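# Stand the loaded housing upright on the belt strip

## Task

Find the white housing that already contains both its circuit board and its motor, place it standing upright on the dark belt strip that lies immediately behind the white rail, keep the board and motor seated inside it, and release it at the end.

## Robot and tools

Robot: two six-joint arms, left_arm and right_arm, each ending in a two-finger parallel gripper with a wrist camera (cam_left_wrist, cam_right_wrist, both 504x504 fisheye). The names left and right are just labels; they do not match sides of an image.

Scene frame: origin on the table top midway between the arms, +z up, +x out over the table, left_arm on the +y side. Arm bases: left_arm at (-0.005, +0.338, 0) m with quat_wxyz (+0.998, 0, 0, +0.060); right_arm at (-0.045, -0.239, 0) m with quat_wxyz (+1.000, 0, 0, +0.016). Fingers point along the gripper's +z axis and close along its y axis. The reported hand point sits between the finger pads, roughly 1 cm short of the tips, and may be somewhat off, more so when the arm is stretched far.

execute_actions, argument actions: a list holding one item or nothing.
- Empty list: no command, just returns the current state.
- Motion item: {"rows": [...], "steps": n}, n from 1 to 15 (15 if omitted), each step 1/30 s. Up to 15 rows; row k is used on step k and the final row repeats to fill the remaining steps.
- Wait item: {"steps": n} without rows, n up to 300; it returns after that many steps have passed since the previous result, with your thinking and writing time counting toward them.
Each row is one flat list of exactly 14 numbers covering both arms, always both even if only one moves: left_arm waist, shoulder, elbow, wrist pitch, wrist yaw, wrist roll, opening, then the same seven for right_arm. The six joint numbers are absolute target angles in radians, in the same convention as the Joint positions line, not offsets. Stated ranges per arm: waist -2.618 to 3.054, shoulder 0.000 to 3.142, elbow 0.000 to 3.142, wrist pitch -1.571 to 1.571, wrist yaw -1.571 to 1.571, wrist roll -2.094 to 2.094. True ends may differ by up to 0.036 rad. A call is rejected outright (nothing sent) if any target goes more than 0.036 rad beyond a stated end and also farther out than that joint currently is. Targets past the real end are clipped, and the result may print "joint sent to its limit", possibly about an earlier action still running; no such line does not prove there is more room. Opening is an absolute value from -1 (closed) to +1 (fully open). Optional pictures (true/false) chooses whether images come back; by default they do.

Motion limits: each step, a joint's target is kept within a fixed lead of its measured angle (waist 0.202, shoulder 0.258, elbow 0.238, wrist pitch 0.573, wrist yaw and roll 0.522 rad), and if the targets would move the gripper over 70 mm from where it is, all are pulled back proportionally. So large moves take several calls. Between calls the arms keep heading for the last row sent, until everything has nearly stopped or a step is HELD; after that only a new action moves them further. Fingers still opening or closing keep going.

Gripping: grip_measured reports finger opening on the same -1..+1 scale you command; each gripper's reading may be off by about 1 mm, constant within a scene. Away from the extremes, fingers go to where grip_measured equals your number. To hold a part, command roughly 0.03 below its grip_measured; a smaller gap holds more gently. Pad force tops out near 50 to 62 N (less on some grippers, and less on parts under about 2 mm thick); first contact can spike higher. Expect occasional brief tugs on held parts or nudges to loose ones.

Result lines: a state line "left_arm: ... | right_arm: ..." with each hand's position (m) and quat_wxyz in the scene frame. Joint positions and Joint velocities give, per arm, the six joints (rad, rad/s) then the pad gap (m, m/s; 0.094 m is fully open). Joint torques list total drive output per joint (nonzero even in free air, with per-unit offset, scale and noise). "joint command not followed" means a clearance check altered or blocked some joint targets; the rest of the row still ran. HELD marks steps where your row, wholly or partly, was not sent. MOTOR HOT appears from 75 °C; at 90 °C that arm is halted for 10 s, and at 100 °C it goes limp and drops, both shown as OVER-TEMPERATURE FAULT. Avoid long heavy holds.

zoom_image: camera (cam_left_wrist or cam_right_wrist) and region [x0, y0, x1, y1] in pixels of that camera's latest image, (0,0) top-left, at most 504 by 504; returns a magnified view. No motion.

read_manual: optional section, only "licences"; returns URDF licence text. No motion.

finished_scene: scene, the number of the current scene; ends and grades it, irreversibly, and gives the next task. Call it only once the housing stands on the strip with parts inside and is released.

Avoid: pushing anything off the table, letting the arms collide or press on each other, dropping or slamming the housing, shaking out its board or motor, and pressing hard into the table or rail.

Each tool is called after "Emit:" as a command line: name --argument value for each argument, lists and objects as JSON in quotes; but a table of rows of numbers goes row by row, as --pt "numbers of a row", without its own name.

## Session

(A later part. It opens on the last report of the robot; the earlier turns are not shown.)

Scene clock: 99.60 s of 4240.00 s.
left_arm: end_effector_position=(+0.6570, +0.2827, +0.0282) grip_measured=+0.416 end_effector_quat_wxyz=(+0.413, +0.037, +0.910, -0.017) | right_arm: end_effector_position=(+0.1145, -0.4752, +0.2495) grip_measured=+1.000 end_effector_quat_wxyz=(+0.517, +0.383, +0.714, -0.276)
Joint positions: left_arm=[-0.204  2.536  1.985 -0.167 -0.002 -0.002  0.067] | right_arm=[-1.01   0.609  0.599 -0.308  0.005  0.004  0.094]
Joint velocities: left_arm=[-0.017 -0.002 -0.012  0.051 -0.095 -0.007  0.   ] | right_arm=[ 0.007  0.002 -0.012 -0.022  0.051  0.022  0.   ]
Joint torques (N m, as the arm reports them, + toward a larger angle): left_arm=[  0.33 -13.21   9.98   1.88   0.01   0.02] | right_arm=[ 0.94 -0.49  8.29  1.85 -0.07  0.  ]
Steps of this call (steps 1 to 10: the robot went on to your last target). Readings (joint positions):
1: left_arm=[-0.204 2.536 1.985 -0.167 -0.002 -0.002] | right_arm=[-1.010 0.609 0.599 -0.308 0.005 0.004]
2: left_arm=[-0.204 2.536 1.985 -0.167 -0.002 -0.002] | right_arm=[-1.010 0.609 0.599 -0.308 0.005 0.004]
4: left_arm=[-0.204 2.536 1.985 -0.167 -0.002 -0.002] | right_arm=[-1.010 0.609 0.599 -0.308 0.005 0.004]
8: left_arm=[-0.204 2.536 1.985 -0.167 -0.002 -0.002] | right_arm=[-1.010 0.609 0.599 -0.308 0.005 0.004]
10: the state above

Possibly touching; test a little more.

Emit:
execute_actions --actions '[{"rows":[[-0.2,2.556,2.025,-0.15,0,0,0.38,-1,0.6,0.6,-0.3,0,0,1]]}]' --pictures false

Emit:
execute_actions --actions '[{"rows":[[-0.2,2.55,2.025,-0.15,0,0,1,-1,0.6,0.6,-0.3,0,0,1]],"steps":10}]' --pictures false

Emit:
execute_actions --actions '[{"rows":[[-0.2,2.5,2.025,-0.2,0,0,1,-1,0.6,0.6,-0.3,0,0,1],[-0.2,2.45,2.025,-0.25,0,0,1,-1,0.6,0.6,-0.3,0,0,1],[-0.2,2.4,2.025,-0.3,0,0,1,-1,0.6,0.6,-0.3,0,0,1],[-0.2,2.3,2.0,-0.4,0,0,1,-1,0.6,0.6,-0.3,0,0,1],[-0.2,2.2,1.95,-0.5,0,0,1,-1,0.6,0.6,-0.3,0,0,1]]}]'

Scene clock: 107.07 s of 4240.00 s.
left_arm: end_effector_position=(+0.6587, +0.2826, +0.0277) grip_measured=+0.416 end_effector_quat_wxyz=(+0.417, +0.037, +0.908, -0.017) | right_arm: end_effector_position=(+0.1145, -0.4752, +0.2495) grip_measured=+1.000 end_effector_quat_wxyz=(+0.517, +0.383, +0.714, -0.276)
Joint positions: left_arm=[-0.204  2.541  1.985 -0.154 -0.002 -0.002  0.067] | right_arm=[-1.01   0.609  0.599 -0.308  0.005  0.004  0.094]
Joint velocities: left_arm=[-0.007  0.002 -0.017  0.037  0.007 -0.051  0.   ] | right_arm=[ 0.002  0.007  0.012  0.022 -0.037 -0.051  0.   ]
Joint torques (N m, as the arm reports them, + toward a larger angle): left_arm=[  0.29 -12.41  10.09   1.74   0.01   0.03] | right_arm=[ 0.96 -0.5   8.28  1.85 -0.06  0.  ]
Steps of this call (steps 1 to 15: the robot went on to your last target; steps 16 to 90: nothing new was sent; then 3.97 s passed at rest; steps 91 to 105: all 15 steps of this action). Readings (joint positions):
91: left_arm=[-0.204 2.537 1.985 -0.167 -0.002 -0.002] | right_arm=[-1.010 0.609 0.599 -0.308 0.005 0.004]
92: left_arm=[-0.204 2.538 1.985 -0.164 -0.002 -0.002] | right_arm=[-1.010 0.609 0.599 -0.308 0.005 0.004]
94: left_arm=[-0.204 2.540 1.985 -0.159 -0.002 -0.002] | right_arm=[-1.010 0.609 0.599 -0.308 0.005 0.004]
98: left_arm=[-0.204 2.540 1.985 -0.155 -0.002 -0.002] | right_arm=[-1.010 0.609 0.599 -0.308 0.005 0.004]
105: the state above

Scene clock: 107.40 s of 4240.00 s.
left_arm: end_effector_position=(+0.6590, +0.2826, +0.0280) grip_measured=+1.000 end_effector_quat_wxyz=(+0.418, +0.037, +0.908, -0.017) | right_arm: end_effector_position=(+0.1145, -0.4752, +0.2495) grip_measured=+1.000 end_effector_quat_wxyz=(+0.517, +0.383, +0.714, -0.276)
Joint positions: left_arm=[-0.204  2.541  1.985 -0.152 -0.002 -0.002  0.094] | right_arm=[-1.01   0.609  0.599 -0.308  0.005  0.004  0.094]
Joint velocities: left_arm=[ 0.002  0.007 -0.007 -0.051 -0.022 -0.066  0.   ] | right_arm=[ 0.002  0.002 -0.017  0.022 -0.007  0.022  0.   ]
Joint torques (N m, as the arm reports them, + toward a larger angle): left_arm=[  0.26 -12.81  10.03   1.76   0.     0.02] | right_arm=[ 0.95 -0.5   8.28  1.85 -0.06  0.  ]
Steps of this call (steps 1 to 10: all 10 steps of this action). Readings (joint positions):
1: left_arm=[-0.204 2.541 1.985 -0.154 -0.002 -0.002] | right_arm=[-1.010 0.609 0.599 -0.308 0.005 0.004]
2: left_arm=[-0.204 2.541 1.985 -0.153 -0.002 -0.002] | right_arm=[-1.010 0.609 0.599 -0.308 0.005 0.004]
4: left_arm=[-0.204 2.541 1.985 -0.153 -0.002 -0.002] | right_arm=[-1.010 0.609 0.599 -0.308 0.005 0.004]
8: left_arm=[-0.204 2.541 1.985 -0.152 -0.002 -0.002] | right_arm=[-1.010 0.609 0.599 -0.308 0.005 0.004]
10: the state above

Scene clock: 107.90 s of 4240.00 s.
left_arm: end_effector_position=(+0.6141, +0.2864, +0.2065) grip_measured=+1.000 end_effector_quat_wxyz=(+0.460, +0.036, +0.887, -0.019) | right_arm: end_effector_position=(+0.1145, -0.4752, +0.2495) grip_measured=+1.000 end_effector_quat_wxyz=(+0.517, +0.383, +0.714, -0.276)
Joint positions: left_arm=[-0.204  2.158  1.963 -0.419 -0.002 -0.002  0.094] | right_arm=[-1.01   0.609  0.599 -0.308  0.005  0.004  0.094]
Joint velocities: left_arm=[ 0.002 -0.046  0.007 -0.095  0.007 -0.007  0.   ] | right_arm=[ 0.002 -0.002 -0.007  0.022 -0.007  0.051  0.   ]
Joint torques (N m, as the arm reports them, + toward a larger angle): left_arm=[ 0.29 -8.1   6.59  0.96  0.02  0.01] | right_arm=[ 0.95 -0.51  8.27  1.85 -0.06  0.  ]
Steps of this call (steps 1 to 15: all 15 steps of this action). Readings (joint positions):
1: left_arm=[-0.204 2.539 1.985 -0.156 -0.002 -0.002] | right_arm=[-1.010 0.609 0.599 -0.308 0.005 0.004]
2: left_arm=[-0.204 2.532 1.985 -0.171 -0.002 -0.002] | right_arm=[-1.010 0.609 0.599 -0.308 0.005 0.004]
4: left_arm=[-0.204 2.500 1.985 -0.232 -0.002 -0.002] | right_arm=[-1.010 0.609 0.599 -0.308 0.005 0.004]
8: left_arm=[-0.204 2.353 1.963 -0.359 -0.002 -0.002] | right_arm=[-1.010 0.609 0.599 -0.308 0.005 0.004]
15: the state above

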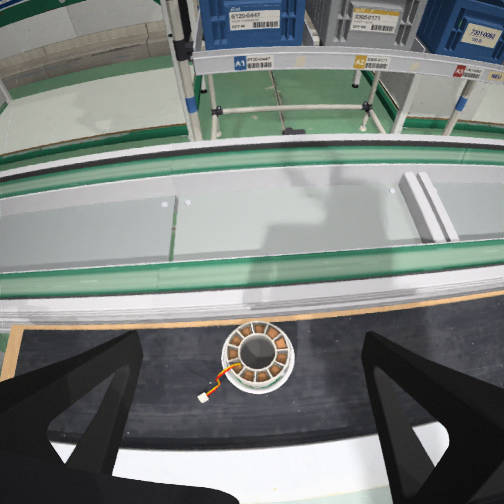

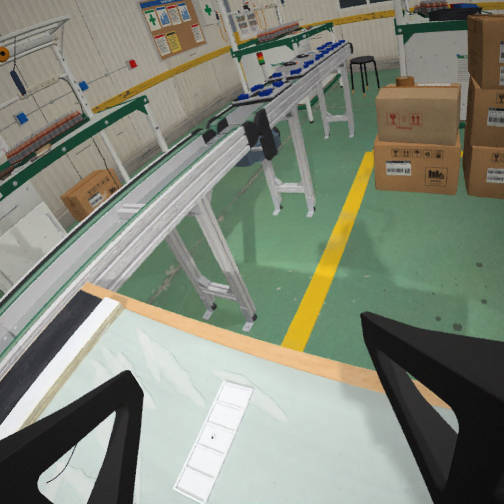

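Emit:
finished_scene --scene 1

The scene is finished: the task was done.


## Next scene

The same job, from a new start.

Emit:
execute_actions --actions '[{"rows":[[-0.3,1.1,1.5,-1.45,0,0,1,0.1,1.1,1.5,-1.45,0,0,1]]}]' --pictures false

Emit:
execute_actions --actions '[{"steps":30}]'

Scene clock: 0.50 s of 4240.00 s.
left_arm: end_effector_position=(+0.2366, +0.2858, +0.2999) grip_measured=+1.000 end_effector_quat_wxyz=(+0.300, +0.089, +0.948, -0.054) | right_arm: end_effector_position=(+0.2597, -0.2275, +0.3522) grip_measured=+1.000 end_effector_quat_wxyz=(+0.445, -0.014, +0.893, +0.066)
Joint positions: left_arm=[-0.295  1.097  1.488 -1.343  0.055 -0.006  0.094] | right_arm=[-0.112  1.109  1.487 -1.03  -0.194 -0.014  0.094]
Joint velocities: left_arm=[ 0.002  0.017  0.007 -0.696 -0.33  -0.037  0.   ] | right_arm=[ 1.78  -0.447  0.427 -1.941  0.989  0.081  0.   ]
Joint torques (N m, as the arm reports them, + toward a larger angle): left_arm=[-0.37 -1.32  6.78  1.4  -0.1   0.07] | right_arm=[ 0.41 -0.15  5.33  0.99 -0.03  0.07]
Steps of this call (steps 1 to 15: all 15 steps of this action). Readings (joint positions):
1: left_arm=[0.506 0.895 0.806 -0.423 0.676 -0.038] | right_arm=[-0.836 1.656 0.805 -0.042 -1.079 -0.081]
2: left_arm=[0.438 0.957 0.884 -0.540 0.571 -0.033] | right_arm=[-0.796 1.621 0.849 -0.157 -0.979 -0.066]
4: left_arm=[0.295 1.077 1.038 -0.742 0.374 -0.025] | right_arm=[-0.688 1.523 0.959 -0.336 -0.812 -0.046]
8: left_arm=[0.023 1.137 1.290 -1.104 0.162 -0.016] | right_arm=[-0.486 1.323 1.181 -0.586 -0.549 -0.029]
15: the state above

Scene clock: 1.50 s of 4240.00 s.
left_arm: end_effector_position=(+0.2194, +0.2975, +0.2874) grip_measured=+1.000 end_effector_quat_wxyz=(+0.259, +0.083, +0.962, -0.027) | right_arm: end_effector_position=(+0.1808, -0.2086, +0.2920) grip_measured=+1.000 end_effector_quat_wxyz=(+0.267, -0.063, +0.962, +0.019)
Joint positions: left_arm=[-0.295  1.097  1.488 -1.435  0.007 -0.006  0.094] | right_arm=[ 0.091  1.093  1.499 -1.436 -0.007 -0.005  0.094]
Joint velocities: left_arm=[-0.002 -0.007  0.002 -0.037 -0.007  0.007  0.   ] | right_arm=[ 0.017 -0.002  0.002 -0.007  0.051  0.007  0.   ]
Joint torques (N m, as the arm reports them, + toward a larger angle): left_arm=[-0.38 -1.21  6.73  1.12 -0.11  0.06] | right_arm=[ 0.88 -0.94  6.43  1.06  0.05  0.07]
Steps of this call (steps 1 to 30: the robot went on to your last target). Readings (joint positions):
1: left_arm=[-0.295 1.097 1.488 -1.365 0.045 -0.006] | right_arm=[-0.045 1.097 1.497 -1.096 -0.159 -0.012]
2: left_arm=[-0.295 1.097 1.488 -1.381 0.037 -0.006] | right_arm=[0.018 1.091 1.500 -1.159 -0.133 -0.011]
4: left_arm=[-0.295 1.097 1.488 -1.403 0.026 -0.006] | right_arm=[0.082 1.093 1.500 -1.267 -0.097 -0.010]
8: left_arm=[-0.295 1.097 1.488 -1.424 0.015 -0.006] | right_arm=[0.091 1.093 1.499 -1.378 -0.044 -0.007]
30: the state above
All arms were judged still, so your last target was given up. Only a new action makes them travel on or press farther. Fingers that are still opening or closing keep moving.

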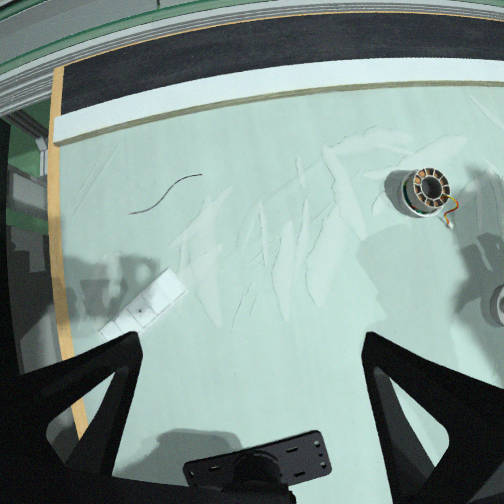

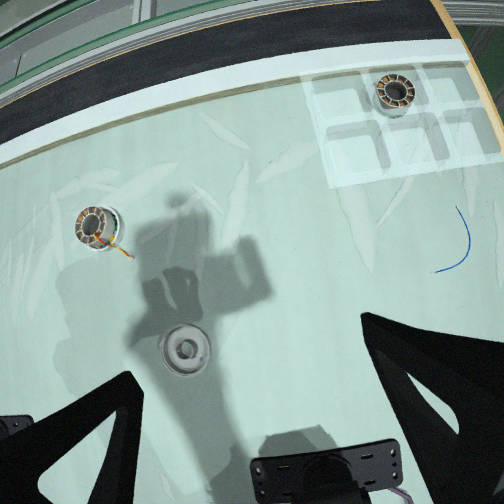

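Emit:
execute_actions --actions '[{"rows":[[-0.6,1.4,0.9,-0.1,0,0,1,-0.7,0.6,0.6,-0.3,0,0,1]]}]' --pictures false

Emit:
execute_actions --actions '[{"rows":[[-0.85,1.49,0.75,0.12,0,0,1,-0.7,0.6,0.6,-0.3,0,0,1]]}]' --pictures false

Emit:
execute_actions --actions '[{"steps":15}]'

Scene clock: 5.07 s of 4240.00 s.
left_arm: end_effector_position=(+0.3279, +0.1666, +0.1099) grip_measured=+1.000 end_effector_quat_wxyz=(+0.310, +0.222, +0.921, -0.077) | right_arm: end_effector_position=(+0.1725, -0.4070, +0.2176) grip_measured=+1.000 end_effector_quat_wxyz=(+0.509, +0.273, +0.797, -0.177)
Joint positions: left_arm=[-0.596  1.427  0.896 -0.389  0.001 -0.005  0.094] | right_arm=[-0.691  0.604  0.577 -0.405  0.006 -0.003  0.094]
Joint velocities: left_arm=[-0.002  0.168 -0.52   1.253 -0.051 -0.037  0.   ] | right_arm=[-0.002  0.002  0.002  0.256 -0.066 -0.022  0.   ]
Joint torques (N m, as the arm reports them, + toward a larger angle): left_arm=[-0.41 -7.91  9.73  2.46  0.01  0.07] | right_arm=[-0.84  0.19 10.7   2.41 -0.03  0.06]
Steps of this call (steps 1 to 90: nothing new was sent; then 0.07 s passed at rest; steps 91 to 105: all 15 steps of this action). Readings (joint positions):
91: left_arm=[-0.308 1.103 1.478 -1.413 0.002 -0.006] | right_arm=[0.059 1.057 1.450 -1.352 -0.020 -0.005]
92: left_arm=[-0.336 1.114 1.462 -1.369 0.000 -0.006] | right_arm=[-0.010 0.991 1.356 -1.215 -0.021 -0.005]
94: left_arm=[-0.394 1.165 1.418 -1.271 -0.000 -0.006] | right_arm=[-0.158 0.833 1.174 -0.990 -0.013 -0.005]
98: left_arm=[-0.506 1.294 1.283 -1.018 -0.002 -0.006] | right_arm=[-0.450 0.591 0.857 -0.582 -0.006 -0.004]
105: the state above

Scene clock: 5.57 s of 4240.00 s.
left_arm: end_effector_position=(+0.3073, +0.0521, +0.1183) grip_measured=+1.000 end_effector_quat_wxyz=(+0.423, +0.322, +0.830, -0.168) | right_arm: end_effector_position=(+0.1798, -0.4127, +0.2407) grip_measured=+1.000 end_effector_quat_wxyz=(+0.548, +0.264, +0.771, -0.191)
Joint positions: left_arm=[-0.86   1.491  0.764  0.101  0.007 -0.003  0.094] | right_arm=[-0.691  0.604  0.577 -0.305  0.006 -0.003  0.094]
Joint velocities: left_arm=[ 0.002 -0.022 -0.012  0.125 -0.007 -0.022  0.   ] | right_arm=[-0.007  0.002  0.022  0.037 -0.007 -0.022  0.   ]
Joint torques (N m, as the arm reports them, + toward a larger angle): left_arm=[ 0.64 -5.62  5.79  1.82 -0.06  0.03] | right_arm=[-0.76 -0.01 10.63  1.83 -0.06  0.06]
Steps of this call (steps 1 to 15: all 15 steps of this action). Readings (joint positions):
1: left_arm=[-0.615 1.435 0.867 -0.314 -0.012 -0.005] | right_arm=[-0.691 0.604 0.577 -0.389 0.006 -0.003]
2: left_arm=[-0.657 1.444 0.837 -0.225 -0.020 -0.005] | right_arm=[-0.691 0.604 0.577 -0.368 0.006 -0.003]
4: left_arm=[-0.774 1.470 0.796 -0.099 -0.015 -0.005] | right_arm=[-0.691 0.604 0.577 -0.341 0.006 -0.003]
8: left_arm=[-0.868 1.491 0.764 0.016 0.009 -0.003] | right_arm=[-0.691 0.604 0.577 -0.316 0.006 -0.003]
15: the state above

Scene clock: 6.07 s of 4240.00 s.
left_arm: end_effector_position=(+0.3091, +0.0505, +0.1217) grip_measured=+1.000 end_effector_quat_wxyz=(+0.430, +0.321, +0.826, -0.171) | right_arm: end_effector_position=(+0.1800, -0.4128, +0.2411) grip_measured=+1.000 end_effector_quat_wxyz=(+0.549, +0.263, +0.770, -0.191)
Joint positions: left_arm=[-0.86   1.491  0.764  0.117  0.007 -0.003  0.094] | right_arm=[-0.691  0.604  0.577 -0.303  0.006 -0.003  0.094]
Joint velocities: left_arm=[ 0.002 -0.012 -0.022 -0.022 -0.007  0.051  0.   ] | right_arm=[ 0.007 -0.017 -0.007 -0.037  0.007 -0.022  0.   ]
Joint torques (N m, as the arm reports them, + toward a larger angle): left_arm=[ 0.68 -5.69  5.97  1.89 -0.11  0.03] | right_arm=[-0.76 -0.03 10.64  1.84 -0.06  0.06]
Steps of this call (steps 1 to 15: the robot went on to your last target). Readings (joint positions):
1: left_arm=[-0.860 1.491 0.764 0.104 0.007 -0.003] | right_arm=[-0.691 0.604 0.577 -0.305 0.006 -0.003]
2: left_arm=[-0.860 1.491 0.764 0.107 0.007 -0.003] | right_arm=[-0.691 0.604 0.577 -0.304 0.006 -0.003]
4: left_arm=[-0.860 1.491 0.764 0.112 0.007 -0.003] | right_arm=[-0.691 0.604 0.577 -0.304 0.006 -0.003]
8: left_arm=[-0.860 1.491 0.764 0.115 0.007 -0.003] | right_arm=[-0.691 0.604 0.577 -0.303 0.006 -0.003]
15: the state above

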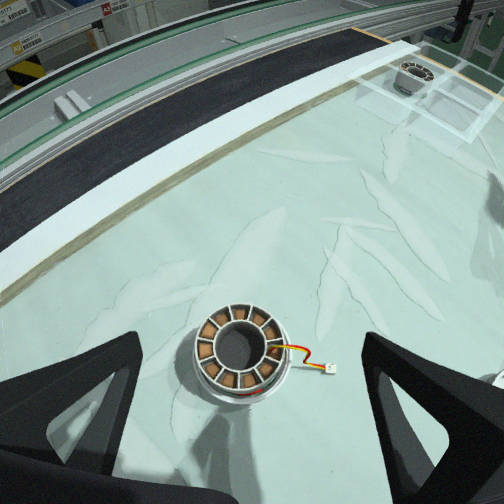

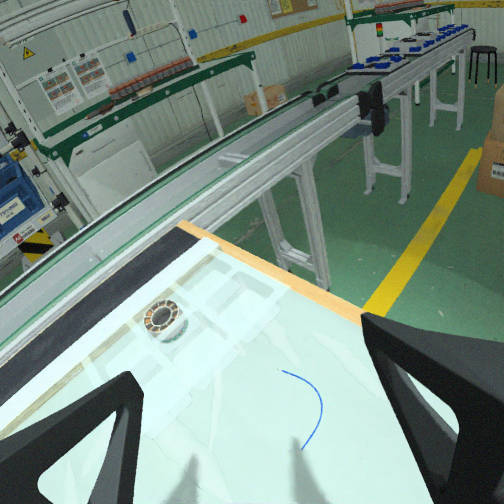

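Emit:
execute_actions --actions '[{"rows":[[-0.83,1.51,0.71,0.16,0,0,0.8,-0.7,0.6,0.6,-0.3,0,0,1],[-0.83,1.53,0.69,0.19,0,0,0.8,-0.7,0.6,0.6,-0.3,0,0,1],[-0.83,1.55,0.67,0.22,0,0,0.8,-0.7,0.6,0.6,-0.3,0,0,1],[-0.83,1.57,0.65,0.25,0,0,0.8,-0.7,0.6,0.6,-0.3,0,0,1],[-0.83,1.59,0.63,0.28,0,0,0.8,-0.7,0.6,0.6,-0.3,0,0,1],[-0.83,1.61,0.61,0.31,0,0,0.8,-0.7,0.6,0.6,-0.3,0,0,1],[-0.83,1.63,0.595,0.34,0,0,0.8,-0.7,0.6,0.6,-0.3,0,0,1],[-0.83,1.65,0.58,0.37,0,0,0.8,-0.7,0.6,0.6,-0.3,0,0,1],[-0.83,1.67,0.58,0.38,0,0,0.8,-0.7,0.6,0.6,-0.3,0,0,1],[-0.83,1.68,0.58,0.38,0,0,0.8,-0.7,0.6,0.6,-0.3,0,0,1],[-0.83,1.69,0.58,0.38,0,0,0.8,-0.7,0.6,0.6,-0.3,0,0,1]]}]' --pictures false

Emit:
execute_actions --actions '[{"steps":15}]'

Scene clock: 16.73 s of 4240.00 s.
left_arm: end_effector_position=(+0.2944, +0.0761, +0.0216) grip_measured=+0.802 end_effector_quat_wxyz=(+0.374, +0.322, +0.858, -0.143) | right_arm: end_effector_position=(+0.1800, -0.4128, +0.2412) grip_measured=+1.000 end_effector_quat_wxyz=(+0.549, +0.263, +0.770, -0.191)
Joint positions: left_arm=[-0.838  1.684  0.589  0.348  0.004 -0.001  0.085] | right_arm=[-0.691  0.604  0.577 -0.303  0.005 -0.003  0.094]
Joint velocities: left_arm=[-0.012  0.007  0.007  0.286 -0.051 -0.037 -0.   ] | right_arm=[-0.002 -0.007 -0.017 -0.037 -0.051 -0.051  0.   ]
Joint torques (N m, as the arm reports them, + toward a larger angle): left_arm=[ 0.67 -5.71  4.81  1.64 -0.07  0.02] | right_arm=[-0.77 -0.02 10.63  1.84 -0.06  0.06]
Steps of this call (steps 1 to 15: the robot went on to your last target; steps 16 to 90: nothing new was sent; then 7.17 s passed at rest; steps 91 to 105: all 15 steps of this action). Readings (joint positions):
91: left_arm=[-0.858 1.491 0.760 0.126 0.007 -0.003] | right_arm=[-0.691 0.604 0.577 -0.303 0.006 -0.003]
92: left_arm=[-0.854 1.492 0.750 0.144 0.007 -0.003] | right_arm=[-0.691 0.604 0.577 -0.303 0.005 -0.003]
94: left_arm=[-0.843 1.510 0.722 0.190 0.006 -0.003] | right_arm=[-0.691 0.604 0.577 -0.303 0.005 -0.003]
98: left_arm=[-0.838 1.597 0.640 0.283 0.005 -0.003] | right_arm=[-0.691 0.604 0.577 -0.303 0.005 -0.003]
105: the state above

Scene clock: 17.23 s of 4240.00 s.
left_arm: end_effector_position=(+0.2980, +0.0730, +0.0269) grip_measured=+0.802 end_effector_quat_wxyz=(+0.386, +0.320, +0.852, -0.147) | right_arm: end_effector_position=(+0.1800, -0.4128, +0.2412) grip_measured=+1.000 end_effector_quat_wxyz=(+0.549, +0.263, +0.770, -0.191)
Joint positions: left_arm=[-0.838  1.684  0.589  0.376  0.004 -0.001  0.085] | right_arm=[-0.691  0.604  0.577 -0.303  0.005 -0.003  0.094]
Joint velocities: left_arm=[-0.002 -0.012  0.007  0.022 -0.037 -0.051 -0.   ] | right_arm=[-0.002 -0.012 -0.012 -0.066  0.037  0.007  0.   ]
Joint torques (N m, as the arm reports them, + toward a larger angle): left_arm=[ 0.64 -5.72  4.9   1.8  -0.06  0.02] | right_arm=[-0.77 -0.01 10.63  1.84 -0.06  0.05]
Steps of this call (steps 1 to 15: the robot went on to your last target). Readings (joint positions):
1: left_arm=[-0.838 1.684 0.589 0.355 0.004 -0.001] | right_arm=[-0.691 0.604 0.577 -0.303 0.005 -0.003]
2: left_arm=[-0.838 1.684 0.589 0.360 0.004 -0.001] | right_arm=[-0.691 0.604 0.577 -0.303 0.005 -0.003]
4: left_arm=[-0.838 1.684 0.589 0.367 0.004 -0.001] | right_arm=[-0.691 0.604 0.577 -0.303 0.005 -0.003]
8: left_arm=[-0.838 1.684 0.589 0.373 0.004 -0.001] | right_arm=[-0.691 0.604 0.577 -0.303 0.005 -0.003]
15: the state above

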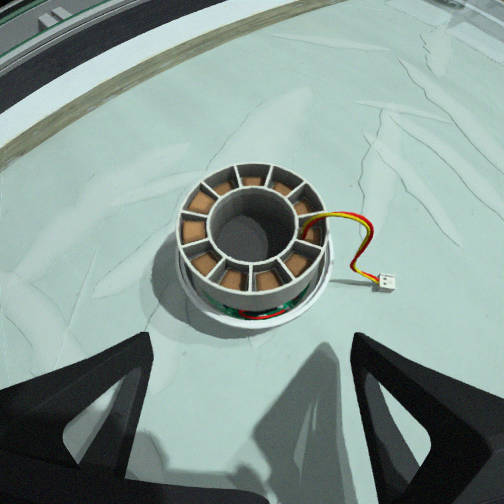

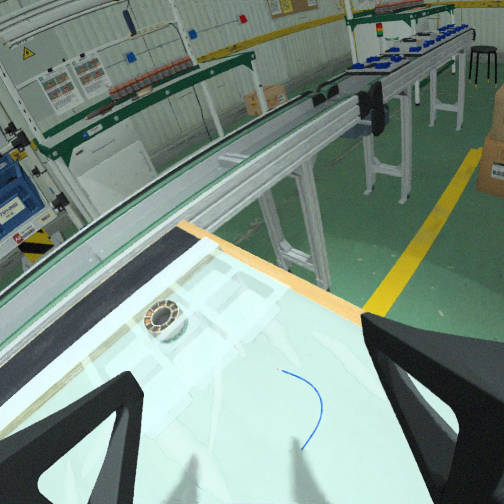

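Centred; slide under the arch.

Emit:
execute_actions --actions '[{"rows":[[-0.83,1.705,0.625,0.37,0,0,0.62,-0.7,0.6,0.6,-0.3,0,0,1],[-0.83,1.72,0.645,0.365,0,0,0.62,-0.7,0.6,0.6,-0.3,0,0,1],[-0.83,1.735,0.665,0.36,0,0,0.62,-0.7,0.6,0.6,-0.3,0,0,1],[-0.83,1.75,0.685,0.355,0,0,0.62,-0.7,0.6,0.6,-0.3,0,0,1],[-0.83,1.765,0.705,0.35,0,0,0.62,-0.7,0.6,0.6,-0.3,0,0,1],[-0.83,1.78,0.725,0.345,0,0,0.62,-0.7,0.6,0.6,-0.3,0,0,1],[-0.83,1.795,0.745,0.34,0,0,0.62,-0.7,0.6,0.6,-0.3,0,0,1],[-0.83,1.81,0.765,0.33,0,0,0.62,-0.7,0.6,0.6,-0.3,0,0,1],[-0.83,1.825,0.785,0.325,0,0,0.62,-0.7,0.6,0.6,-0.3,0,0,1],[-0.83,1.84,0.805,0.32,0,0,0.62,-0.7,0.6,0.6,-0.3,0,0,1],[-0.83,1.86,0.825,0.31,0,0,0.62,-0.7,0.6,0.6,-0.3,0,0,1]]}]' --pictures false

Emit:
execute_actions --actions '[{"steps":12}]'

Scene clock: 23.03 s of 4240.00 s.
left_arm: end_effector_position=(+0.3380, +0.0380, +0.0299) grip_measured=+0.622 end_effector_quat_wxyz=(+0.393, +0.319, +0.849, -0.150) | right_arm: end_effector_position=(+0.1800, -0.4128, +0.2412) grip_measured=+1.000 end_effector_quat_wxyz=(+0.549, +0.263, +0.770, -0.191)
Joint positions: left_arm=[-0.838  1.845  0.797  0.346  0.004 -0.001  0.076] | right_arm=[-0.691  0.604  0.577 -0.303  0.005 -0.003  0.094]
Joint velocities: left_arm=[-0.007  0.012 -0.002 -0.125 -0.066 -0.007  0.   ] | right_arm=[ 0.007 -0.017  0.037  0.037  0.022  0.007  0.   ]
Joint torques (N m, as the arm reports them, + toward a larger angle): left_arm=[ 0.71 -6.66  7.81  1.49 -0.07  0.02] | right_arm=[-0.76 -0.01 10.63  1.84 -0.06  0.06]
Steps of this call (steps 1 to 15: the robot went on to your last target; steps 16 to 90: nothing new was sent; then 2.30 s passed at rest; steps 91 to 105: all 15 steps of this action). Readings (joint positions):
91: left_arm=[-0.838 1.684 0.589 0.377 0.004 -0.001] | right_arm=[-0.691 0.604 0.577 -0.303 0.005 -0.003]
92: left_arm=[-0.838 1.687 0.592 0.376 0.004 -0.001] | right_arm=[-0.691 0.604 0.577 -0.303 0.005 -0.003]
94: left_arm=[-0.838 1.708 0.616 0.371 0.004 -0.001] | right_arm=[-0.691 0.604 0.577 -0.303 0.005 -0.003]
98: left_arm=[-0.838 1.772 0.698 0.360 0.004 -0.001] | right_arm=[-0.691 0.604 0.577 -0.303 0.005 -0.003]
105: the state above

Scene clock: 23.43 s of 4240.00 s.
left_arm: end_effector_position=(+0.3359, +0.0399, +0.0266) grip_measured=+0.622 end_effector_quat_wxyz=(+0.386, +0.320, +0.853, -0.147) | right_arm: end_effector_position=(+0.1800, -0.4128, +0.2412) grip_measured=+1.000 end_effector_quat_wxyz=(+0.549, +0.263, +0.770, -0.191)
Joint positions: left_arm=[-0.838  1.845  0.797  0.328  0.004 -0.001  0.076] | right_arm=[-0.691  0.604  0.577 -0.303  0.005 -0.003  0.094]
Joint velocities: left_arm=[ 0.002  0.012 -0.007  0.037 -0.037 -0.081 -0.   ] | right_arm=[ 0.002  0.007 -0.007  0.051 -0.037  0.037  0.   ]
Joint torques (N m, as the arm reports them, + toward a larger angle): left_arm=[ 0.66 -6.61  7.86  1.52 -0.06  0.02] | right_arm=[-0.77 -0.02 10.63  1.84 -0.06  0.06]
Steps of this call (steps 1 to 12: the robot went on to your last target). Readings (joint positions):
1: left_arm=[-0.838 1.845 0.797 0.342 0.004 -0.001] | right_arm=[-0.691 0.604 0.577 -0.303 0.005 -0.003]
2: left_arm=[-0.838 1.845 0.797 0.339 0.004 -0.001] | right_arm=[-0.691 0.604 0.577 -0.303 0.005 -0.003]
4: left_arm=[-0.838 1.845 0.797 0.334 0.004 -0.001] | right_arm=[-0.691 0.604 0.577 -0.303 0.005 -0.003]
8: left_arm=[-0.838 1.845 0.797 0.330 0.004 -0.001] | right_arm=[-0.691 0.604 0.577 -0.303 0.005 -0.003]
12: the state above

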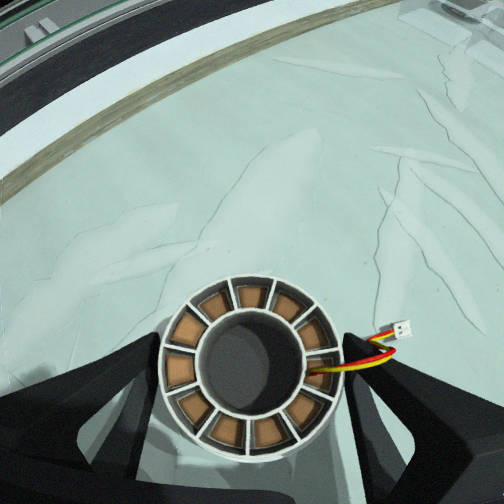

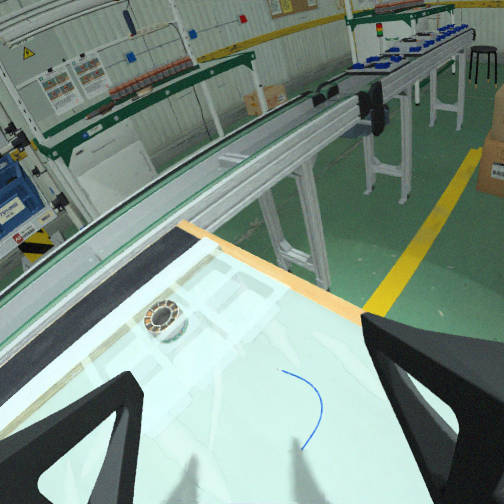

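Emit:
execute_actions --actions '[{"rows":[[-0.83,1.872,0.825,0.32,0,0,0.62,-0.7,0.6,0.6,-0.3,0,0,1]],"steps":10}]' --pictures false

Emit:
execute_actions --actions '[{"rows":[[-0.83,1.872,0.825,0.32,0,0,0.38,-0.7,0.6,0.6,-0.3,0,0,1]],"steps":10}]' --pictures false

Emit:
execute_actions --actions '[{"rows":[[-0.83,1.85,0.84,0.3,0,0,0.38,-0.7,0.6,0.6,-0.3,0,0,1],[-0.83,1.84,0.86,0.27,0,0,0.38,-0.7,0.6,0.6,-0.3,0,0,1],[-0.83,1.83,0.885,0.235,0,0,0.38,-0.7,0.6,0.6,-0.3,0,0,1],[-0.83,1.82,0.91,0.2,0,0,0.38,-0.7,0.6,0.6,-0.3,0,0,1],[-0.83,1.81,0.935,0.165,0,0,0.38,-0.7,0.6,0.6,-0.3,0,0,1],[-0.82,1.8,0.96,0.13,0,0,0.38,-0.7,0.6,0.6,-0.3,0,0,1],[-0.81,1.79,0.985,0.095,0,0,0.38,-0.7,0.6,0.6,-0.3,0,0,1],[-0.8,1.78,1.01,0.06,0,0,0.38,-0.7,0.6,0.6,-0.3,0,0,1],[-0.78,1.775,1.04,0.025,0,0,0.38,-0.7,0.6,0.6,-0.3,0,0,1],[-0.76,1.77,1.07,-0.01,0,0,0.38,-0.7,0.6,0.6,-0.3,0,0,1],[-0.74,1.77,1.1,-0.04,0,0,0.38,-0.7,0.6,0.6,-0.3,0,0,1],[-0.71,1.77,1.13,-0.07,0,0,0.38,-0.7,0.6,0.6,-0.3,0,0,1],[-0.68,1.78,1.16,-0.09,0,0,0.38,-0.7,0.6,0.6,-0.3,0,0,1],[-0.65,1.8,1.2,-0.1,0,0,0.38,-0.7,0.6,0.6,-0.3,0,0,1],[-0.62,1.82,1.23,-0.11,0,0,0.38,-0.7,0.6,0.6,-0.3,0,0,1]]}]' --pictures false

Emit:
execute_actions --actions '[{"rows":[[-0.59,1.84,1.26,-0.12,0,0,0.38,-0.7,0.6,0.6,-0.3,0,0,1],[-0.56,1.86,1.29,-0.13,0,0,0.38,-0.7,0.6,0.6,-0.3,0,0,1],[-0.53,1.88,1.32,-0.14,0,0,0.38,-0.7,0.6,0.6,-0.3,0,0,1],[-0.5,1.9,1.35,-0.15,0,0,0.38,-0.7,0.6,0.6,-0.3,0,0,1],[-0.47,1.92,1.38,-0.16,0,0,0.38,-0.7,0.6,0.6,-0.3,0,0,1],[-0.44,1.94,1.41,-0.17,0,0,0.38,-0.7,0.6,0.6,-0.3,0,0,1],[-0.41,1.96,1.44,-0.18,0,0,0.38,-0.7,0.6,0.6,-0.3,0,0,1],[-0.38,1.98,1.47,-0.19,0,0,0.38,-0.7,0.6,0.6,-0.3,0,0,1],[-0.35,2.0,1.5,-0.2,0,0,0.38,-0.7,0.6,0.6,-0.3,0,0,1],[-0.32,2.03,1.545,-0.21,0,0,0.38,-0.7,0.6,0.6,-0.3,0,0,1],[-0.29,2.06,1.59,-0.22,0,0,0.38,-0.7,0.6,0.6,-0.3,0,0,1],[-0.27,2.09,1.635,-0.235,0,0,0.38,-0.7,0.6,0.6,-0.3,0,0,1],[-0.25,2.12,1.68,-0.25,0,0,0.38,-0.7,0.6,0.6,-0.3,0,0,1],[-0.23,2.15,1.725,-0.265,0,0,0.38,-0.7,0.6,0.6,-0.3,0,0,1],[-0.22,2.18,1.77,-0.28,0,0,0.38,-0.7,0.6,0.6,-0.3,0,0,1]]}]' --pictures false

Emit:
execute_actions --actions '[{"rows":[[-0.21,2.21,1.815,-0.295,0,0,0.38,-0.7,0.6,0.6,-0.3,0,0,1],[-0.2,2.24,1.86,-0.31,0,0,0.38,-0.7,0.6,0.6,-0.3,0,0,1],[-0.2,2.27,1.9,-0.32,0,0,0.38,-0.7,0.6,0.6,-0.3,0,0,1],[-0.2,2.3,1.94,-0.32,0,0,0.38,-0.7,0.6,0.6,-0.3,0,0,1],[-0.2,2.33,1.98,-0.32,0,0,0.38,-0.7,0.6,0.6,-0.3,0,0,1],[-0.2,2.35,2.005,-0.32,0,0,0.38,-0.7,0.6,0.6,-0.3,0,0,1],[-0.2,2.37,2.025,-0.31,0,0,0.38,-0.7,0.6,0.6,-0.3,0,0,1],[-0.2,2.385,2.025,-0.29,0,0,0.38,-0.7,0.6,0.6,-0.3,0,0,1],[-0.2,2.4,2.025,-0.275,0,0,0.38,-0.7,0.6,0.6,-0.3,0,0,1],[-0.2,2.41,2.025,-0.26,0,0,0.38,-0.7,0.6,0.6,-0.3,0,0,1],[-0.2,2.42,2.025,-0.25,0,0,0.38,-0.7,0.6,0.6,-0.3,0,0,1],[-0.2,2.43,2.025,-0.24,0,0,0.38,-0.7,0.6,0.6,-0.3,0,0,1],[-0.2,2.44,2.025,-0.23,0,0,0.38,-0.7,0.6,0.6,-0.3,0,0,1],[-0.2,2.45,2.025,-0.22,0,0,0.38,-0.7,0.6,0.6,-0.3,0,0,1],[-0.2,2.46,2.025,-0.22,0,0,0.38,-0.7,0.6,0.6,-0.3,0,0,1]]}]' --pictures false

Emit:
execute_actions --actions '[{"steps":15}]'

Scene clock: 49.73 s of 4240.00 s.
left_arm: end_effector_position=(+0.3349, +0.0408, +0.0205) grip_measured=+0.622 end_effector_quat_wxyz=(+0.380, +0.321, +0.855, -0.145) | right_arm: end_effector_position=(+0.1800, -0.4128, +0.2412) grip_measured=+1.000 end_effector_quat_wxyz=(+0.549, +0.263, +0.770, -0.191)
Joint positions: left_arm=[-0.838  1.859  0.797  0.328  0.004 -0.001  0.076] | right_arm=[-0.691  0.604  0.577 -0.303  0.005 -0.003  0.094]
Joint velocities: left_arm=[-0.002  0.007 -0.017 -0.066  0.037 -0.007 -0.   ] | right_arm=[-0.027  0.007 -0.027  0.022 -0.037 -0.007  0.   ]
Joint torques (N m, as the arm reports them, + toward a larger angle): left_arm=[ 0.6  -6.76  7.65  1.63 -0.05  0.02] | right_arm=[-0.77 -0.01 10.63  1.84 -0.06  0.06]
Steps of this call (steps 1 to 30: the robot went on to your last target; steps 31 to 90: nothing new was sent; then 22.97 s passed at rest; steps 91 to 100: all 10 steps of this action). Readings (joint positions):
91: left_arm=[-0.838 1.846 0.797 0.328 0.004 -0.001] | right_arm=[-0.691 0.604 0.577 -0.303 0.005 -0.003]
92: left_arm=[-0.838 1.848 0.797 0.328 0.004 -0.001] | right_arm=[-0.691 0.604 0.577 -0.303 0.005 -0.003]
94: left_arm=[-0.838 1.854 0.797 0.328 0.004 -0.001] | right_arm=[-0.691 0.604 0.577 -0.303 0.005 -0.003]
98: left_arm=[-0.838 1.859 0.797 0.328 0.004 -0.001] | right_arm=[-0.691 0.604 0.577 -0.303 0.005 -0.003]
100: the state above

Scene clock: 50.07 s of 4240.00 s.
left_arm: end_effector_position=(+0.3349, +0.0408, +0.0205) grip_measured=+0.417 end_effector_quat_wxyz=(+0.380, +0.321, +0.855, -0.145) | right_arm: end_effector_position=(+0.1800, -0.4128, +0.2412) grip_measured=+1.000 end_effector_quat_wxyz=(+0.549, +0.263, +0.770, -0.191)
Joint positions: left_arm=[-0.838  1.859  0.797  0.328  0.004 -0.001  0.067] | right_arm=[-0.691  0.604  0.577 -0.303  0.005 -0.003  0.094]
Joint velocities: left_arm=[-0.012 -0.017  0.027 -0.007 -0.007 -0.007 -0.001] | right_arm=[-0.007  0.002 -0.002  0.066 -0.037  0.007  0.   ]
Joint torques (N m, as the arm reports them, + toward a larger angle): left_arm=[ 0.57 -6.85  7.7   1.63 -0.06  0.02] | right_arm=[-0.77 -0.01 10.64  1.85 -0.06  0.06]
Steps of this call (steps 1 to 10: all 10 steps of this action). Readings (joint positions):
1: left_arm=[-0.838 1.859 0.797 0.328 0.005 -0.001] | right_arm=[-0.691 0.604 0.577 -0.303 0.005 -0.003]
2: left_arm=[-0.838 1.859 0.797 0.328 0.004 -0.001] | right_arm=[-0.691 0.604 0.577 -0.303 0.005 -0.003]
4: left_arm=[-0.838 1.859 0.797 0.328 0.004 -0.001] | right_arm=[-0.691 0.604 0.577 -0.303 0.005 -0.003]
8: left_arm=[-0.838 1.859 0.797 0.328 0.004 -0.001] | right_arm=[-0.691 0.604 0.577 -0.303 0.005 -0.003]
10: the state above

Scene clock: 50.57 s of 4240.00 s.
left_arm: end_effector_position=(+0.4156, +0.0634, +0.1130) grip_measured=+0.417 end_effector_quat_wxyz=(+0.406, +0.259, +0.867, -0.125) | right_arm: end_effector_position=(+0.1800, -0.4128, +0.2412) grip_measured=+1.000 end_effector_quat_wxyz=(+0.549, +0.263, +0.770, -0.191)
Joint positions: left_arm=[-0.696  1.804  1.14  -0.028  0.009 -0.001  0.067] | right_arm=[-0.691  0.604  0.577 -0.303  0.005 -0.003  0.094]
Joint velocities: left_arm=[ 0.877  0.066  0.984 -0.579 -0.051 -0.007 -0.   ] | right_arm=[-0.022 -0.012  0.002 -0.037  0.007 -0.022  0.   ]
Joint torques (N m, as the arm reports them, + toward a larger angle): left_arm=[ 1.97 -7.56  9.1   1.81 -0.13  0.02] | right_arm=[-0.76 -0.02 10.64  1.84 -0.06  0.06]
Steps of this call (steps 1 to 15: all 15 steps of this action). Readings (joint positions):
1: left_arm=[-0.838 1.859 0.797 0.327 0.004 -0.001] | right_arm=[-0.691 0.604 0.577 -0.303 0.005 -0.003]
2: left_arm=[-0.838 1.859 0.802 0.321 0.004 -0.001] | right_arm=[-0.691 0.604 0.577 -0.303 0.005 -0.003]
4: left_arm=[-0.838 1.859 0.829 0.276 0.004 -0.001] | right_arm=[-0.691 0.604 0.577 -0.303 0.005 -0.003]
8: left_arm=[-0.831 1.840 0.918 0.155 0.004 -0.001] | right_arm=[-0.691 0.604 0.577 -0.303 0.005 -0.003]
15: the state above

Scene clock: 51.07 s of 4240.00 s.
left_arm: end_effector_position=(+0.5841, +0.2612, +0.1198) grip_measured=+0.417 end_effector_quat_wxyz=(+0.416, +0.059, +0.907, -0.029) | right_arm: end_effector_position=(+0.1800, -0.4128, +0.2412) grip_measured=+1.000 end_effector_quat_wxyz=(+0.549, +0.263, +0.770, -0.191)
Joint positions: left_arm=[-0.249  2.133  1.654 -0.231  0.003 -0.001  0.067] | right_arm=[-0.691  0.604  0.577 -0.303  0.005 -0.003  0.094]
Joint velocities: left_arm=[ 0.637  0.896  1.326 -0.359 -0.081 -0.022  0.   ] | right_arm=[-0.007  0.007 -0.022 -0.007 -0.022  0.007  0.   ]
Joint torques (N m, as the arm reports them, + toward a larger angle): left_arm=[ -0.65 -11.87   9.93   1.93   0.03   0.04] | right_arm=[-0.76 -0.02 10.64  1.85 -0.06  0.06]
Steps of this call (steps 1 to 15: all 15 steps of this action). Readings (joint positions):
1: left_arm=[-0.664 1.809 1.174 -0.044 0.009 -0.001] | right_arm=[-0.691 0.604 0.577 -0.303 0.005 -0.003]
2: left_arm=[-0.630 1.817 1.208 -0.057 0.009 -0.001] | right_arm=[-0.691 0.604 0.577 -0.303 0.005 -0.003]
4: left_arm=[-0.564 1.846 1.275 -0.078 0.008 -0.001] | right_arm=[-0.691 0.604 0.577 -0.303 0.005 -0.003]
8: left_arm=[-0.440 1.931 1.393 -0.123 0.006 -0.001] | right_arm=[-0.691 0.604 0.577 -0.303 0.005 -0.003]
15: the state above

Scene clock: 51.57 s of 4240.00 s.
left_arm: end_effector_position=(+0.6495, +0.2916, +0.0755) grip_measured=+0.417 end_effector_quat_wxyz=(+0.417, +0.032, +0.908, -0.013) | right_arm: end_effector_position=(+0.1800, -0.4128, +0.2412) grip_measured=+1.000 end_effector_quat_wxyz=(+0.549, +0.263, +0.770, -0.191)
Joint positions: left_arm=[-0.193  2.437  1.989 -0.263 -0.005 -0.001  0.067] | right_arm=[-0.691  0.604  0.577 -0.303  0.005 -0.003  0.094]
Joint velocities: left_arm=[-0.017  0.354  0.002  0.125  0.081 -0.007 -0.001] | right_arm=[-0.007  0.007  0.007  0.051  0.022 -0.007  0.   ]
Joint torques (N m, as the arm reports them, + toward a larger angle): left_arm=[ -0.57 -13.11  10.06   2.01   0.02   0.  ] | right_arm=[-0.78 -0.02 10.63  1.84 -0.06  0.06]
Steps of this call (steps 1 to 15: all 15 steps of this action). Readings (joint positions):
1: left_arm=[-0.229 2.164 1.699 -0.245 0.002 -0.001] | right_arm=[-0.691 0.604 0.577 -0.303 0.005 -0.003]
2: left_arm=[-0.213 2.194 1.744 -0.260 0.000 -0.001] | right_arm=[-0.691 0.604 0.577 -0.303 0.005 -0.003]
4: left_arm=[-0.190 2.251 1.832 -0.283 -0.004 -0.001] | right_arm=[-0.691 0.604 0.577 -0.303 0.005 -0.003]
8: left_arm=[-0.183 2.349 1.967 -0.295 -0.006 -0.001] | right_arm=[-0.691 0.604 0.577 -0.303 0.005 -0.003]
15: the state above

Scene clock: 52.07 s of 4240.00 s.
left_arm: end_effector_position=(+0.6496, +0.2913, +0.0521) grip_measured=+0.417 end_effector_quat_wxyz=(+0.405, +0.032, +0.914, -0.013) | right_arm: end_effector_position=(+0.1800, -0.4128, +0.2412) grip_measured=+1.000 end_effector_quat_wxyz=(+0.549, +0.263, +0.770, -0.191)
Joint positions: left_arm=[-0.193  2.478  1.989 -0.249 -0.005 -0.001  0.067] | right_arm=[-0.691  0.604  0.577 -0.303  0.005 -0.003  0.094]
Joint velocities: left_arm=[-0.017  0.012  0.007  0.11   0.007 -0.037 -0.001] | right_arm=[-0.002 -0.007 -0.007 -0.081  0.007 -0.066  0.   ]
Joint torques (N m, as the arm reports them, + toward a larger angle): left_arm=[ -0.61 -14.64   9.89   2.02   0.05   0.  ] | right_arm=[-0.76 -0.01 10.64  1.84 -0.06  0.06]
Steps of this call (steps 1 to 15: the robot went on to your last target). Readings (joint positions):
1: left_arm=[-0.193 2.449 1.989 -0.260 -0.005 -0.001] | right_arm=[-0.691 0.604 0.577 -0.303 0.005 -0.003]
2: left_arm=[-0.193 2.458 1.989 -0.260 -0.005 -0.001] | right_arm=[-0.691 0.604 0.577 -0.303 0.005 -0.003]
4: left_arm=[-0.193 2.473 1.989 -0.260 -0.005 -0.001] | right_arm=[-0.691 0.604 0.577 -0.303 0.005 -0.003]
8: left_arm=[-0.193 2.478 1.989 -0.258 -0.005 -0.001] | right_arm=[-0.691 0.604 0.577 -0.303 0.005 -0.003]
15: the state above

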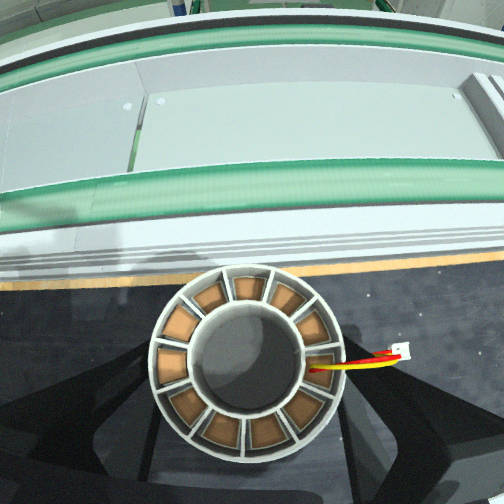

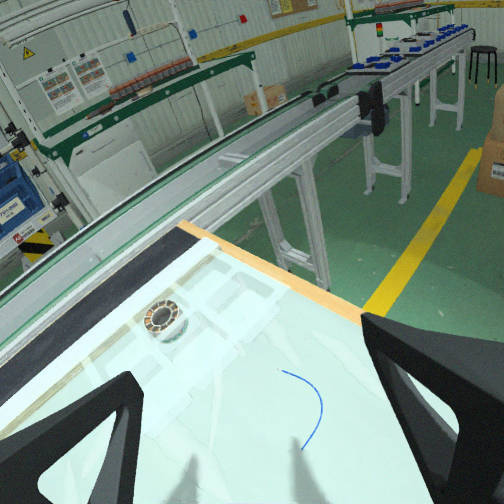

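Emit:
execute_actions --actions '[{"rows":[[-0.2,2.48,2.025,-0.21,0,0,0.38,-0.7,0.6,0.6,-0.3,0,0,1],[-0.2,2.485,2.025,-0.205,0,0,0.38,-0.7,0.6,0.6,-0.3,0,0,1],[-0.2,2.49,2.025,-0.2,0,0,0.38,-0.7,0.6,0.6,-0.3,0,0,1],[-0.2,2.495,2.025,-0.195,0,0,0.38,-0.7,0.6,0.6,-0.3,0,0,1],[-0.2,2.5,2.025,-0.19,0,0,0.38,-0.7,0.6,0.6,-0.3,0,0,1],[-0.2,2.505,2.025,-0.185,0,0,0.38,-0.7,0.6,0.6,-0.3,0,0,1],[-0.2,2.51,2.025,-0.18,0,0,0.38,-0.7,0.6,0.6,-0.3,0,0,1],[-0.2,2.515,2.025,-0.175,0,0,0.38,-0.7,0.6,0.6,-0.3,0,0,1],[-0.2,2.52,2.025,-0.17,0,0,0.38,-0.7,0.6,0.6,-0.3,0,0,1],[-0.2,2.525,2.025,-0.17,0,0,0.38,-0.7,0.6,0.6,-0.3,0,0,1],[-0.2,2.53,2.025,-0.17,0,0,0.38,-0.7,0.6,0.6,-0.3,0,0,1],[-0.2,2.535,2.025,-0.17,0,0,0.38,-0.7,0.6,0.6,-0.3,0,0,1],[-0.2,2.54,2.025,-0.17,0,0,0.38,-0.7,0.6,0.6,-0.3,0,0,1],[-0.2,2.545,2.025,-0.17,0,0,0.38,-0.7,0.6,0.6,-0.3,0,0,1]]}]' --pictures false

Emit:
execute_actions --actions '[{"rows":[[-0.2,2.55,2.025,-0.17,0,0,0.38,-0.7,0.6,0.6,-0.3,0,0,1]],"steps":10}]' --pictures false

Emit:
execute_actions --actions '[{"rows":[[-0.2,2.53,2,-0.17,0,0,0.65,-0.7,0.6,0.6,-0.3,0,0,1]],"steps":8}]' --pictures false

Emit:
execute_actions --actions '[{"rows":[[-0.2,2.5,1.97,-0.17,0,0,0.65,-0.7,0.6,0.6,-0.3,0,0,1],[-0.2,2.48,1.95,-0.17,0,0,0.65,-0.7,0.6,0.6,-0.3,0,0,1],[-0.2,2.46,1.93,-0.17,0,0,0.65,-0.7,0.6,0.6,-0.3,0,0,1],[-0.2,2.44,1.905,-0.165,0,0,0.65,-0.7,0.6,0.6,-0.3,0,0,1],[-0.2,2.42,1.88,-0.16,0,0,0.65,-0.7,0.6,0.6,-0.3,0,0,1],[-0.2,2.4,1.855,-0.155,0,0,0.65,-0.7,0.6,0.6,-0.3,0,0,1],[-0.2,2.38,1.83,-0.15,0,0,0.65,-0.7,0.6,0.6,-0.3,0,0,1],[-0.2,2.36,1.805,-0.145,0,0,0.65,-0.7,0.6,0.6,-0.3,0,0,1],[-0.2,2.34,1.78,-0.14,0,0,0.65,-0.7,0.6,0.6,-0.3,0,0,1],[-0.2,2.32,1.755,-0.14,0,0,0.65,-0.7,0.6,0.6,-0.3,0,0,1],[-0.2,2.3,1.73,-0.14,0,0,0.65,-0.7,0.6,0.6,-0.3,0,0,1],[-0.2,2.28,1.705,-0.14,0,0,0.65,-0.7,0.6,0.6,-0.3,0,0,1],[-0.2,2.26,1.68,-0.14,0,0,0.65,-0.7,0.6,0.6,-0.3,0,0,1],[-0.2,2.24,1.655,-0.14,0,0,0.65,-0.7,0.6,0.6,-0.3,0,0,1],[-0.2,2.2,1.62,-0.14,0,0,0.65,-0.7,0.6,0.6,-0.3,0,0,1]]}]' --pictures false

Emit:
execute_actions --actions '[{"steps":10}]'

Scene clock: 67.47 s of 4240.00 s.
left_arm: end_effector_position=(+0.6552, +0.2909, +0.0285) grip_measured=+0.417 end_effector_quat_wxyz=(+0.407, +0.031, +0.913, -0.013) | right_arm: end_effector_position=(+0.1800, -0.4128, +0.2412) grip_measured=+1.000 end_effector_quat_wxyz=(+0.549, +0.263, +0.770, -0.191)
Joint positions: left_arm=[-0.193  2.532  1.989 -0.189 -0.005 -0.002  0.067] | right_arm=[-0.691  0.604  0.577 -0.303  0.005 -0.003  0.094]
Joint velocities: left_arm=[ 0.007  0.027 -0.012  0.066 -0.066  0.081  0.   ] | right_arm=[-0.017  0.002  0.002 -0.007 -0.022  0.022  0.   ]
Joint torques (N m, as the arm reports them, + toward a larger angle): left_arm=[ -0.62 -12.72   9.89   1.83   0.01   0.05] | right_arm=[-0.77 -0.01 10.64  1.84 -0.06  0.06]
Steps of this call (steps 1 to 15: the robot went on to your last target; steps 16 to 90: nothing new was sent; then 11.90 s passed at rest; steps 91 to 105: all 15 steps of this action). Readings (joint positions):
91: left_arm=[-0.193 2.478 1.989 -0.248 -0.005 -0.001] | right_arm=[-0.691 0.604 0.577 -0.303 0.005 -0.003]
92: left_arm=[-0.193 2.478 1.989 -0.246 -0.005 -0.001] | right_arm=[-0.691 0.604 0.577 -0.303 0.005 -0.003]
94: left_arm=[-0.193 2.480 1.989 -0.238 -0.005 -0.001] | right_arm=[-0.691 0.604 0.577 -0.303 0.005 -0.003]
98: left_arm=[-0.193 2.495 1.989 -0.216 -0.005 -0.001] | right_arm=[-0.691 0.604 0.577 -0.303 0.005 -0.003]
105: the state above

Scene clock: 67.80 s of 4240.00 s.
left_arm: end_effector_position=(+0.6564, +0.2907, +0.0277) grip_measured=+0.417 end_effector_quat_wxyz=(+0.409, +0.032, +0.912, -0.013) | right_arm: end_effector_position=(+0.1800, -0.4128, +0.2412) grip_measured=+1.000 end_effector_quat_wxyz=(+0.549, +0.263, +0.770, -0.191)
Joint positions: left_arm=[-0.193  2.536  1.989 -0.18  -0.005 -0.002  0.067] | right_arm=[-0.691  0.604  0.577 -0.303  0.005 -0.003  0.094]
Joint velocities: left_arm=[ 0.012  0.002  0.002  0.037 -0.022 -0.051  0.   ] | right_arm=[ 0.012  0.012 -0.027  0.022 -0.007 -0.037  0.   ]
Joint torques (N m, as the arm reports them, + toward a larger angle): left_arm=[ -0.55 -12.54   9.94   1.82   0.03   0.  ] | right_arm=[-0.78 -0.01 10.63  1.84 -0.06  0.06]
Steps of this call (steps 1 to 10: all 10 steps of this action). Readings (joint positions):
1: left_arm=[-0.193 2.533 1.989 -0.188 -0.005 -0.002] | right_arm=[-0.691 0.604 0.577 -0.303 0.005 -0.003]
2: left_arm=[-0.193 2.534 1.989 -0.185 -0.005 -0.002] | right_arm=[-0.691 0.604 0.577 -0.303 0.005 -0.003]
4: left_arm=[-0.193 2.535 1.989 -0.182 -0.005 -0.002] | right_arm=[-0.691 0.604 0.577 -0.303 0.005 -0.003]
8: left_arm=[-0.193 2.536 1.989 -0.180 -0.005 -0.002] | right_arm=[-0.691 0.604 0.577 -0.303 0.005 -0.003]
10: the state above

Scene clock: 68.07 s of 4240.00 s.
left_arm: end_effector_position=(+0.6574, +0.2906, +0.0289) grip_measured=+0.648 end_effector_quat_wxyz=(+0.412, +0.032, +0.910, -0.014) | right_arm: end_effector_position=(+0.1800, -0.4128, +0.2412) grip_measured=+1.000 end_effector_quat_wxyz=(+0.549, +0.263, +0.770, -0.191)
Joint positions: left_arm=[-0.193  2.536  1.989 -0.174 -0.004 -0.002  0.077] | right_arm=[-0.691  0.604  0.577 -0.303  0.005 -0.003  0.094]
Joint velocities: left_arm=[-0.012  0.002  0.037  0.095 -0.095  0.066  0.001] | right_arm=[ 0.002  0.007 -0.002 -0.051  0.022  0.022  0.   ]
Joint torques (N m, as the arm reports them, + toward a larger angle): left_arm=[ -0.65 -13.99   8.02   1.75   0.03   0.06] | right_arm=[-0.76 -0.02 10.64  1.84 -0.06  0.06]
Steps of this call (steps 1 to 8: all 8 steps of this action). Readings (joint positions):
1: left_arm=[-0.193 2.536 1.989 -0.179 -0.004 -0.002] | right_arm=[-0.691 0.604 0.577 -0.303 0.005 -0.003]
2: left_arm=[-0.193 2.536 1.989 -0.178 -0.004 -0.002] | right_arm=[-0.691 0.604 0.577 -0.303 0.005 -0.003]
4: left_arm=[-0.193 2.536 1.989 -0.175 -0.004 -0.002] | right_arm=[-0.691 0.604 0.577 -0.303 0.005 -0.003]
8: the state above

Scene clock: 68.57 s of 4240.00 s.
left_arm: end_effector_position=(+0.6099, +0.2941, +0.0784) grip_measured=+0.648 end_effector_quat_wxyz=(+0.418, +0.031, +0.908, -0.014) | right_arm: end_effector_position=(+0.1800, -0.4128, +0.2412) grip_measured=+1.000 end_effector_quat_wxyz=(+0.549, +0.263, +0.770, -0.191)
Joint positions: left_arm=[-0.193  2.265  1.697 -0.139 -0.004 -0.002  0.077] | right_arm=[-0.691  0.604  0.577 -0.303  0.005 -0.003  0.094]
Joint velocities: left_arm=[-0.027 -0.691 -0.857  0.007  0.007 -0.022  0.   ] | right_arm=[-0.012 -0.007  0.002  0.007  0.007  0.007  0.   ]
Joint torques (N m, as the arm reports them, + toward a larger angle): left_arm=[ -0.53 -13.93   5.41   1.6    0.04   0.02] | right_arm=[-0.76 -0.03 10.64  1.84 -0.06  0.06]
Steps of this call (steps 1 to 15: all 15 steps of this action). Readings (joint positions):
1: left_arm=[-0.193 2.534 1.989 -0.174 -0.004 -0.002] | right_arm=[-0.691 0.604 0.577 -0.303 0.005 -0.003]
2: left_arm=[-0.193 2.531 1.985 -0.173 -0.004 -0.002] | right_arm=[-0.691 0.604 0.577 -0.303 0.005 -0.003]
4: left_arm=[-0.193 2.506 1.955 -0.171 -0.004 -0.002] | right_arm=[-0.691 0.604 0.577 -0.303 0.005 -0.003]
8: left_arm=[-0.193 2.423 1.865 -0.165 -0.004 -0.002] | right_arm=[-0.691 0.604 0.577 -0.303 0.005 -0.003]
15: the state above

Scene clock: 68.90 s of 4240.00 s.
left_arm: end_effector_position=(+0.6005, +0.2948, +0.0894) grip_measured=+0.648 end_effector_quat_wxyz=(+0.421, +0.031, +0.906, -0.014) | right_arm: end_effector_position=(+0.1800, -0.4128, +0.2412) grip_measured=+1.000 end_effector_quat_wxyz=(+0.549, +0.263, +0.770, -0.191)
Joint positions: left_arm=[-0.193  2.213  1.648 -0.136 -0.004 -0.002  0.077] | right_arm=[-0.691  0.604  0.577 -0.303  0.005 -0.003  0.094]
Joint velocities: left_arm=[ 0.012  0.012 -0.027 -0.037 -0.007  0.022 -0.001] | right_arm=[ 0.002  0.002 -0.017 -0.037  0.066 -0.066  0.   ]
Joint torques (N m, as the arm reports them, + toward a larger angle): left_arm=[ -0.65 -12.65   5.16   1.73   0.03   0.05] | right_arm=[-0.76 -0.02 10.63  1.84 -0.06  0.05]
Steps of this call (steps 1 to 10: the robot went on to your last target). Readings (joint positions):
1: left_arm=[-0.193 2.244 1.672 -0.139 -0.004 -0.002] | right_arm=[-0.691 0.604 0.577 -0.303 0.005 -0.003]
2: left_arm=[-0.193 2.228 1.656 -0.140 -0.004 -0.002] | right_arm=[-0.691 0.604 0.577 -0.303 0.005 -0.003]
4: left_arm=[-0.193 2.215 1.648 -0.140 -0.004 -0.002] | right_arm=[-0.691 0.604 0.577 -0.303 0.005 -0.003]
8: left_arm=[-0.193 2.213 1.648 -0.136 -0.004 -0.002] | right_arm=[-0.691 0.604 0.577 -0.303 0.005 -0.003]
10: the state above

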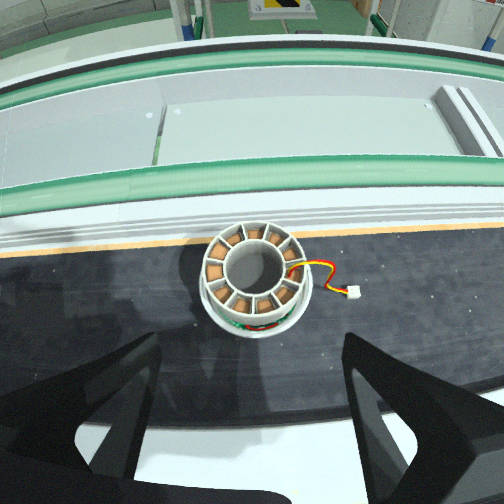

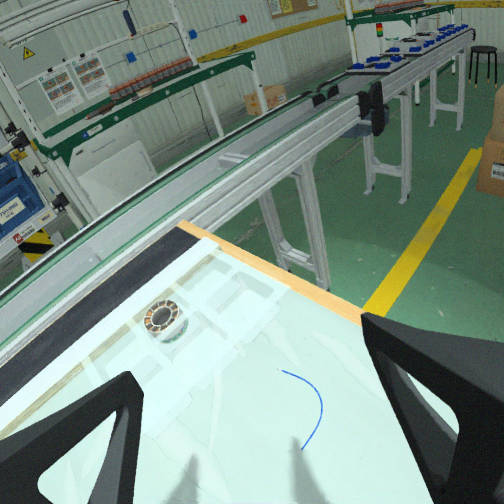

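Emit:
finished_scene --scene 2

The scene is finished: the task was done.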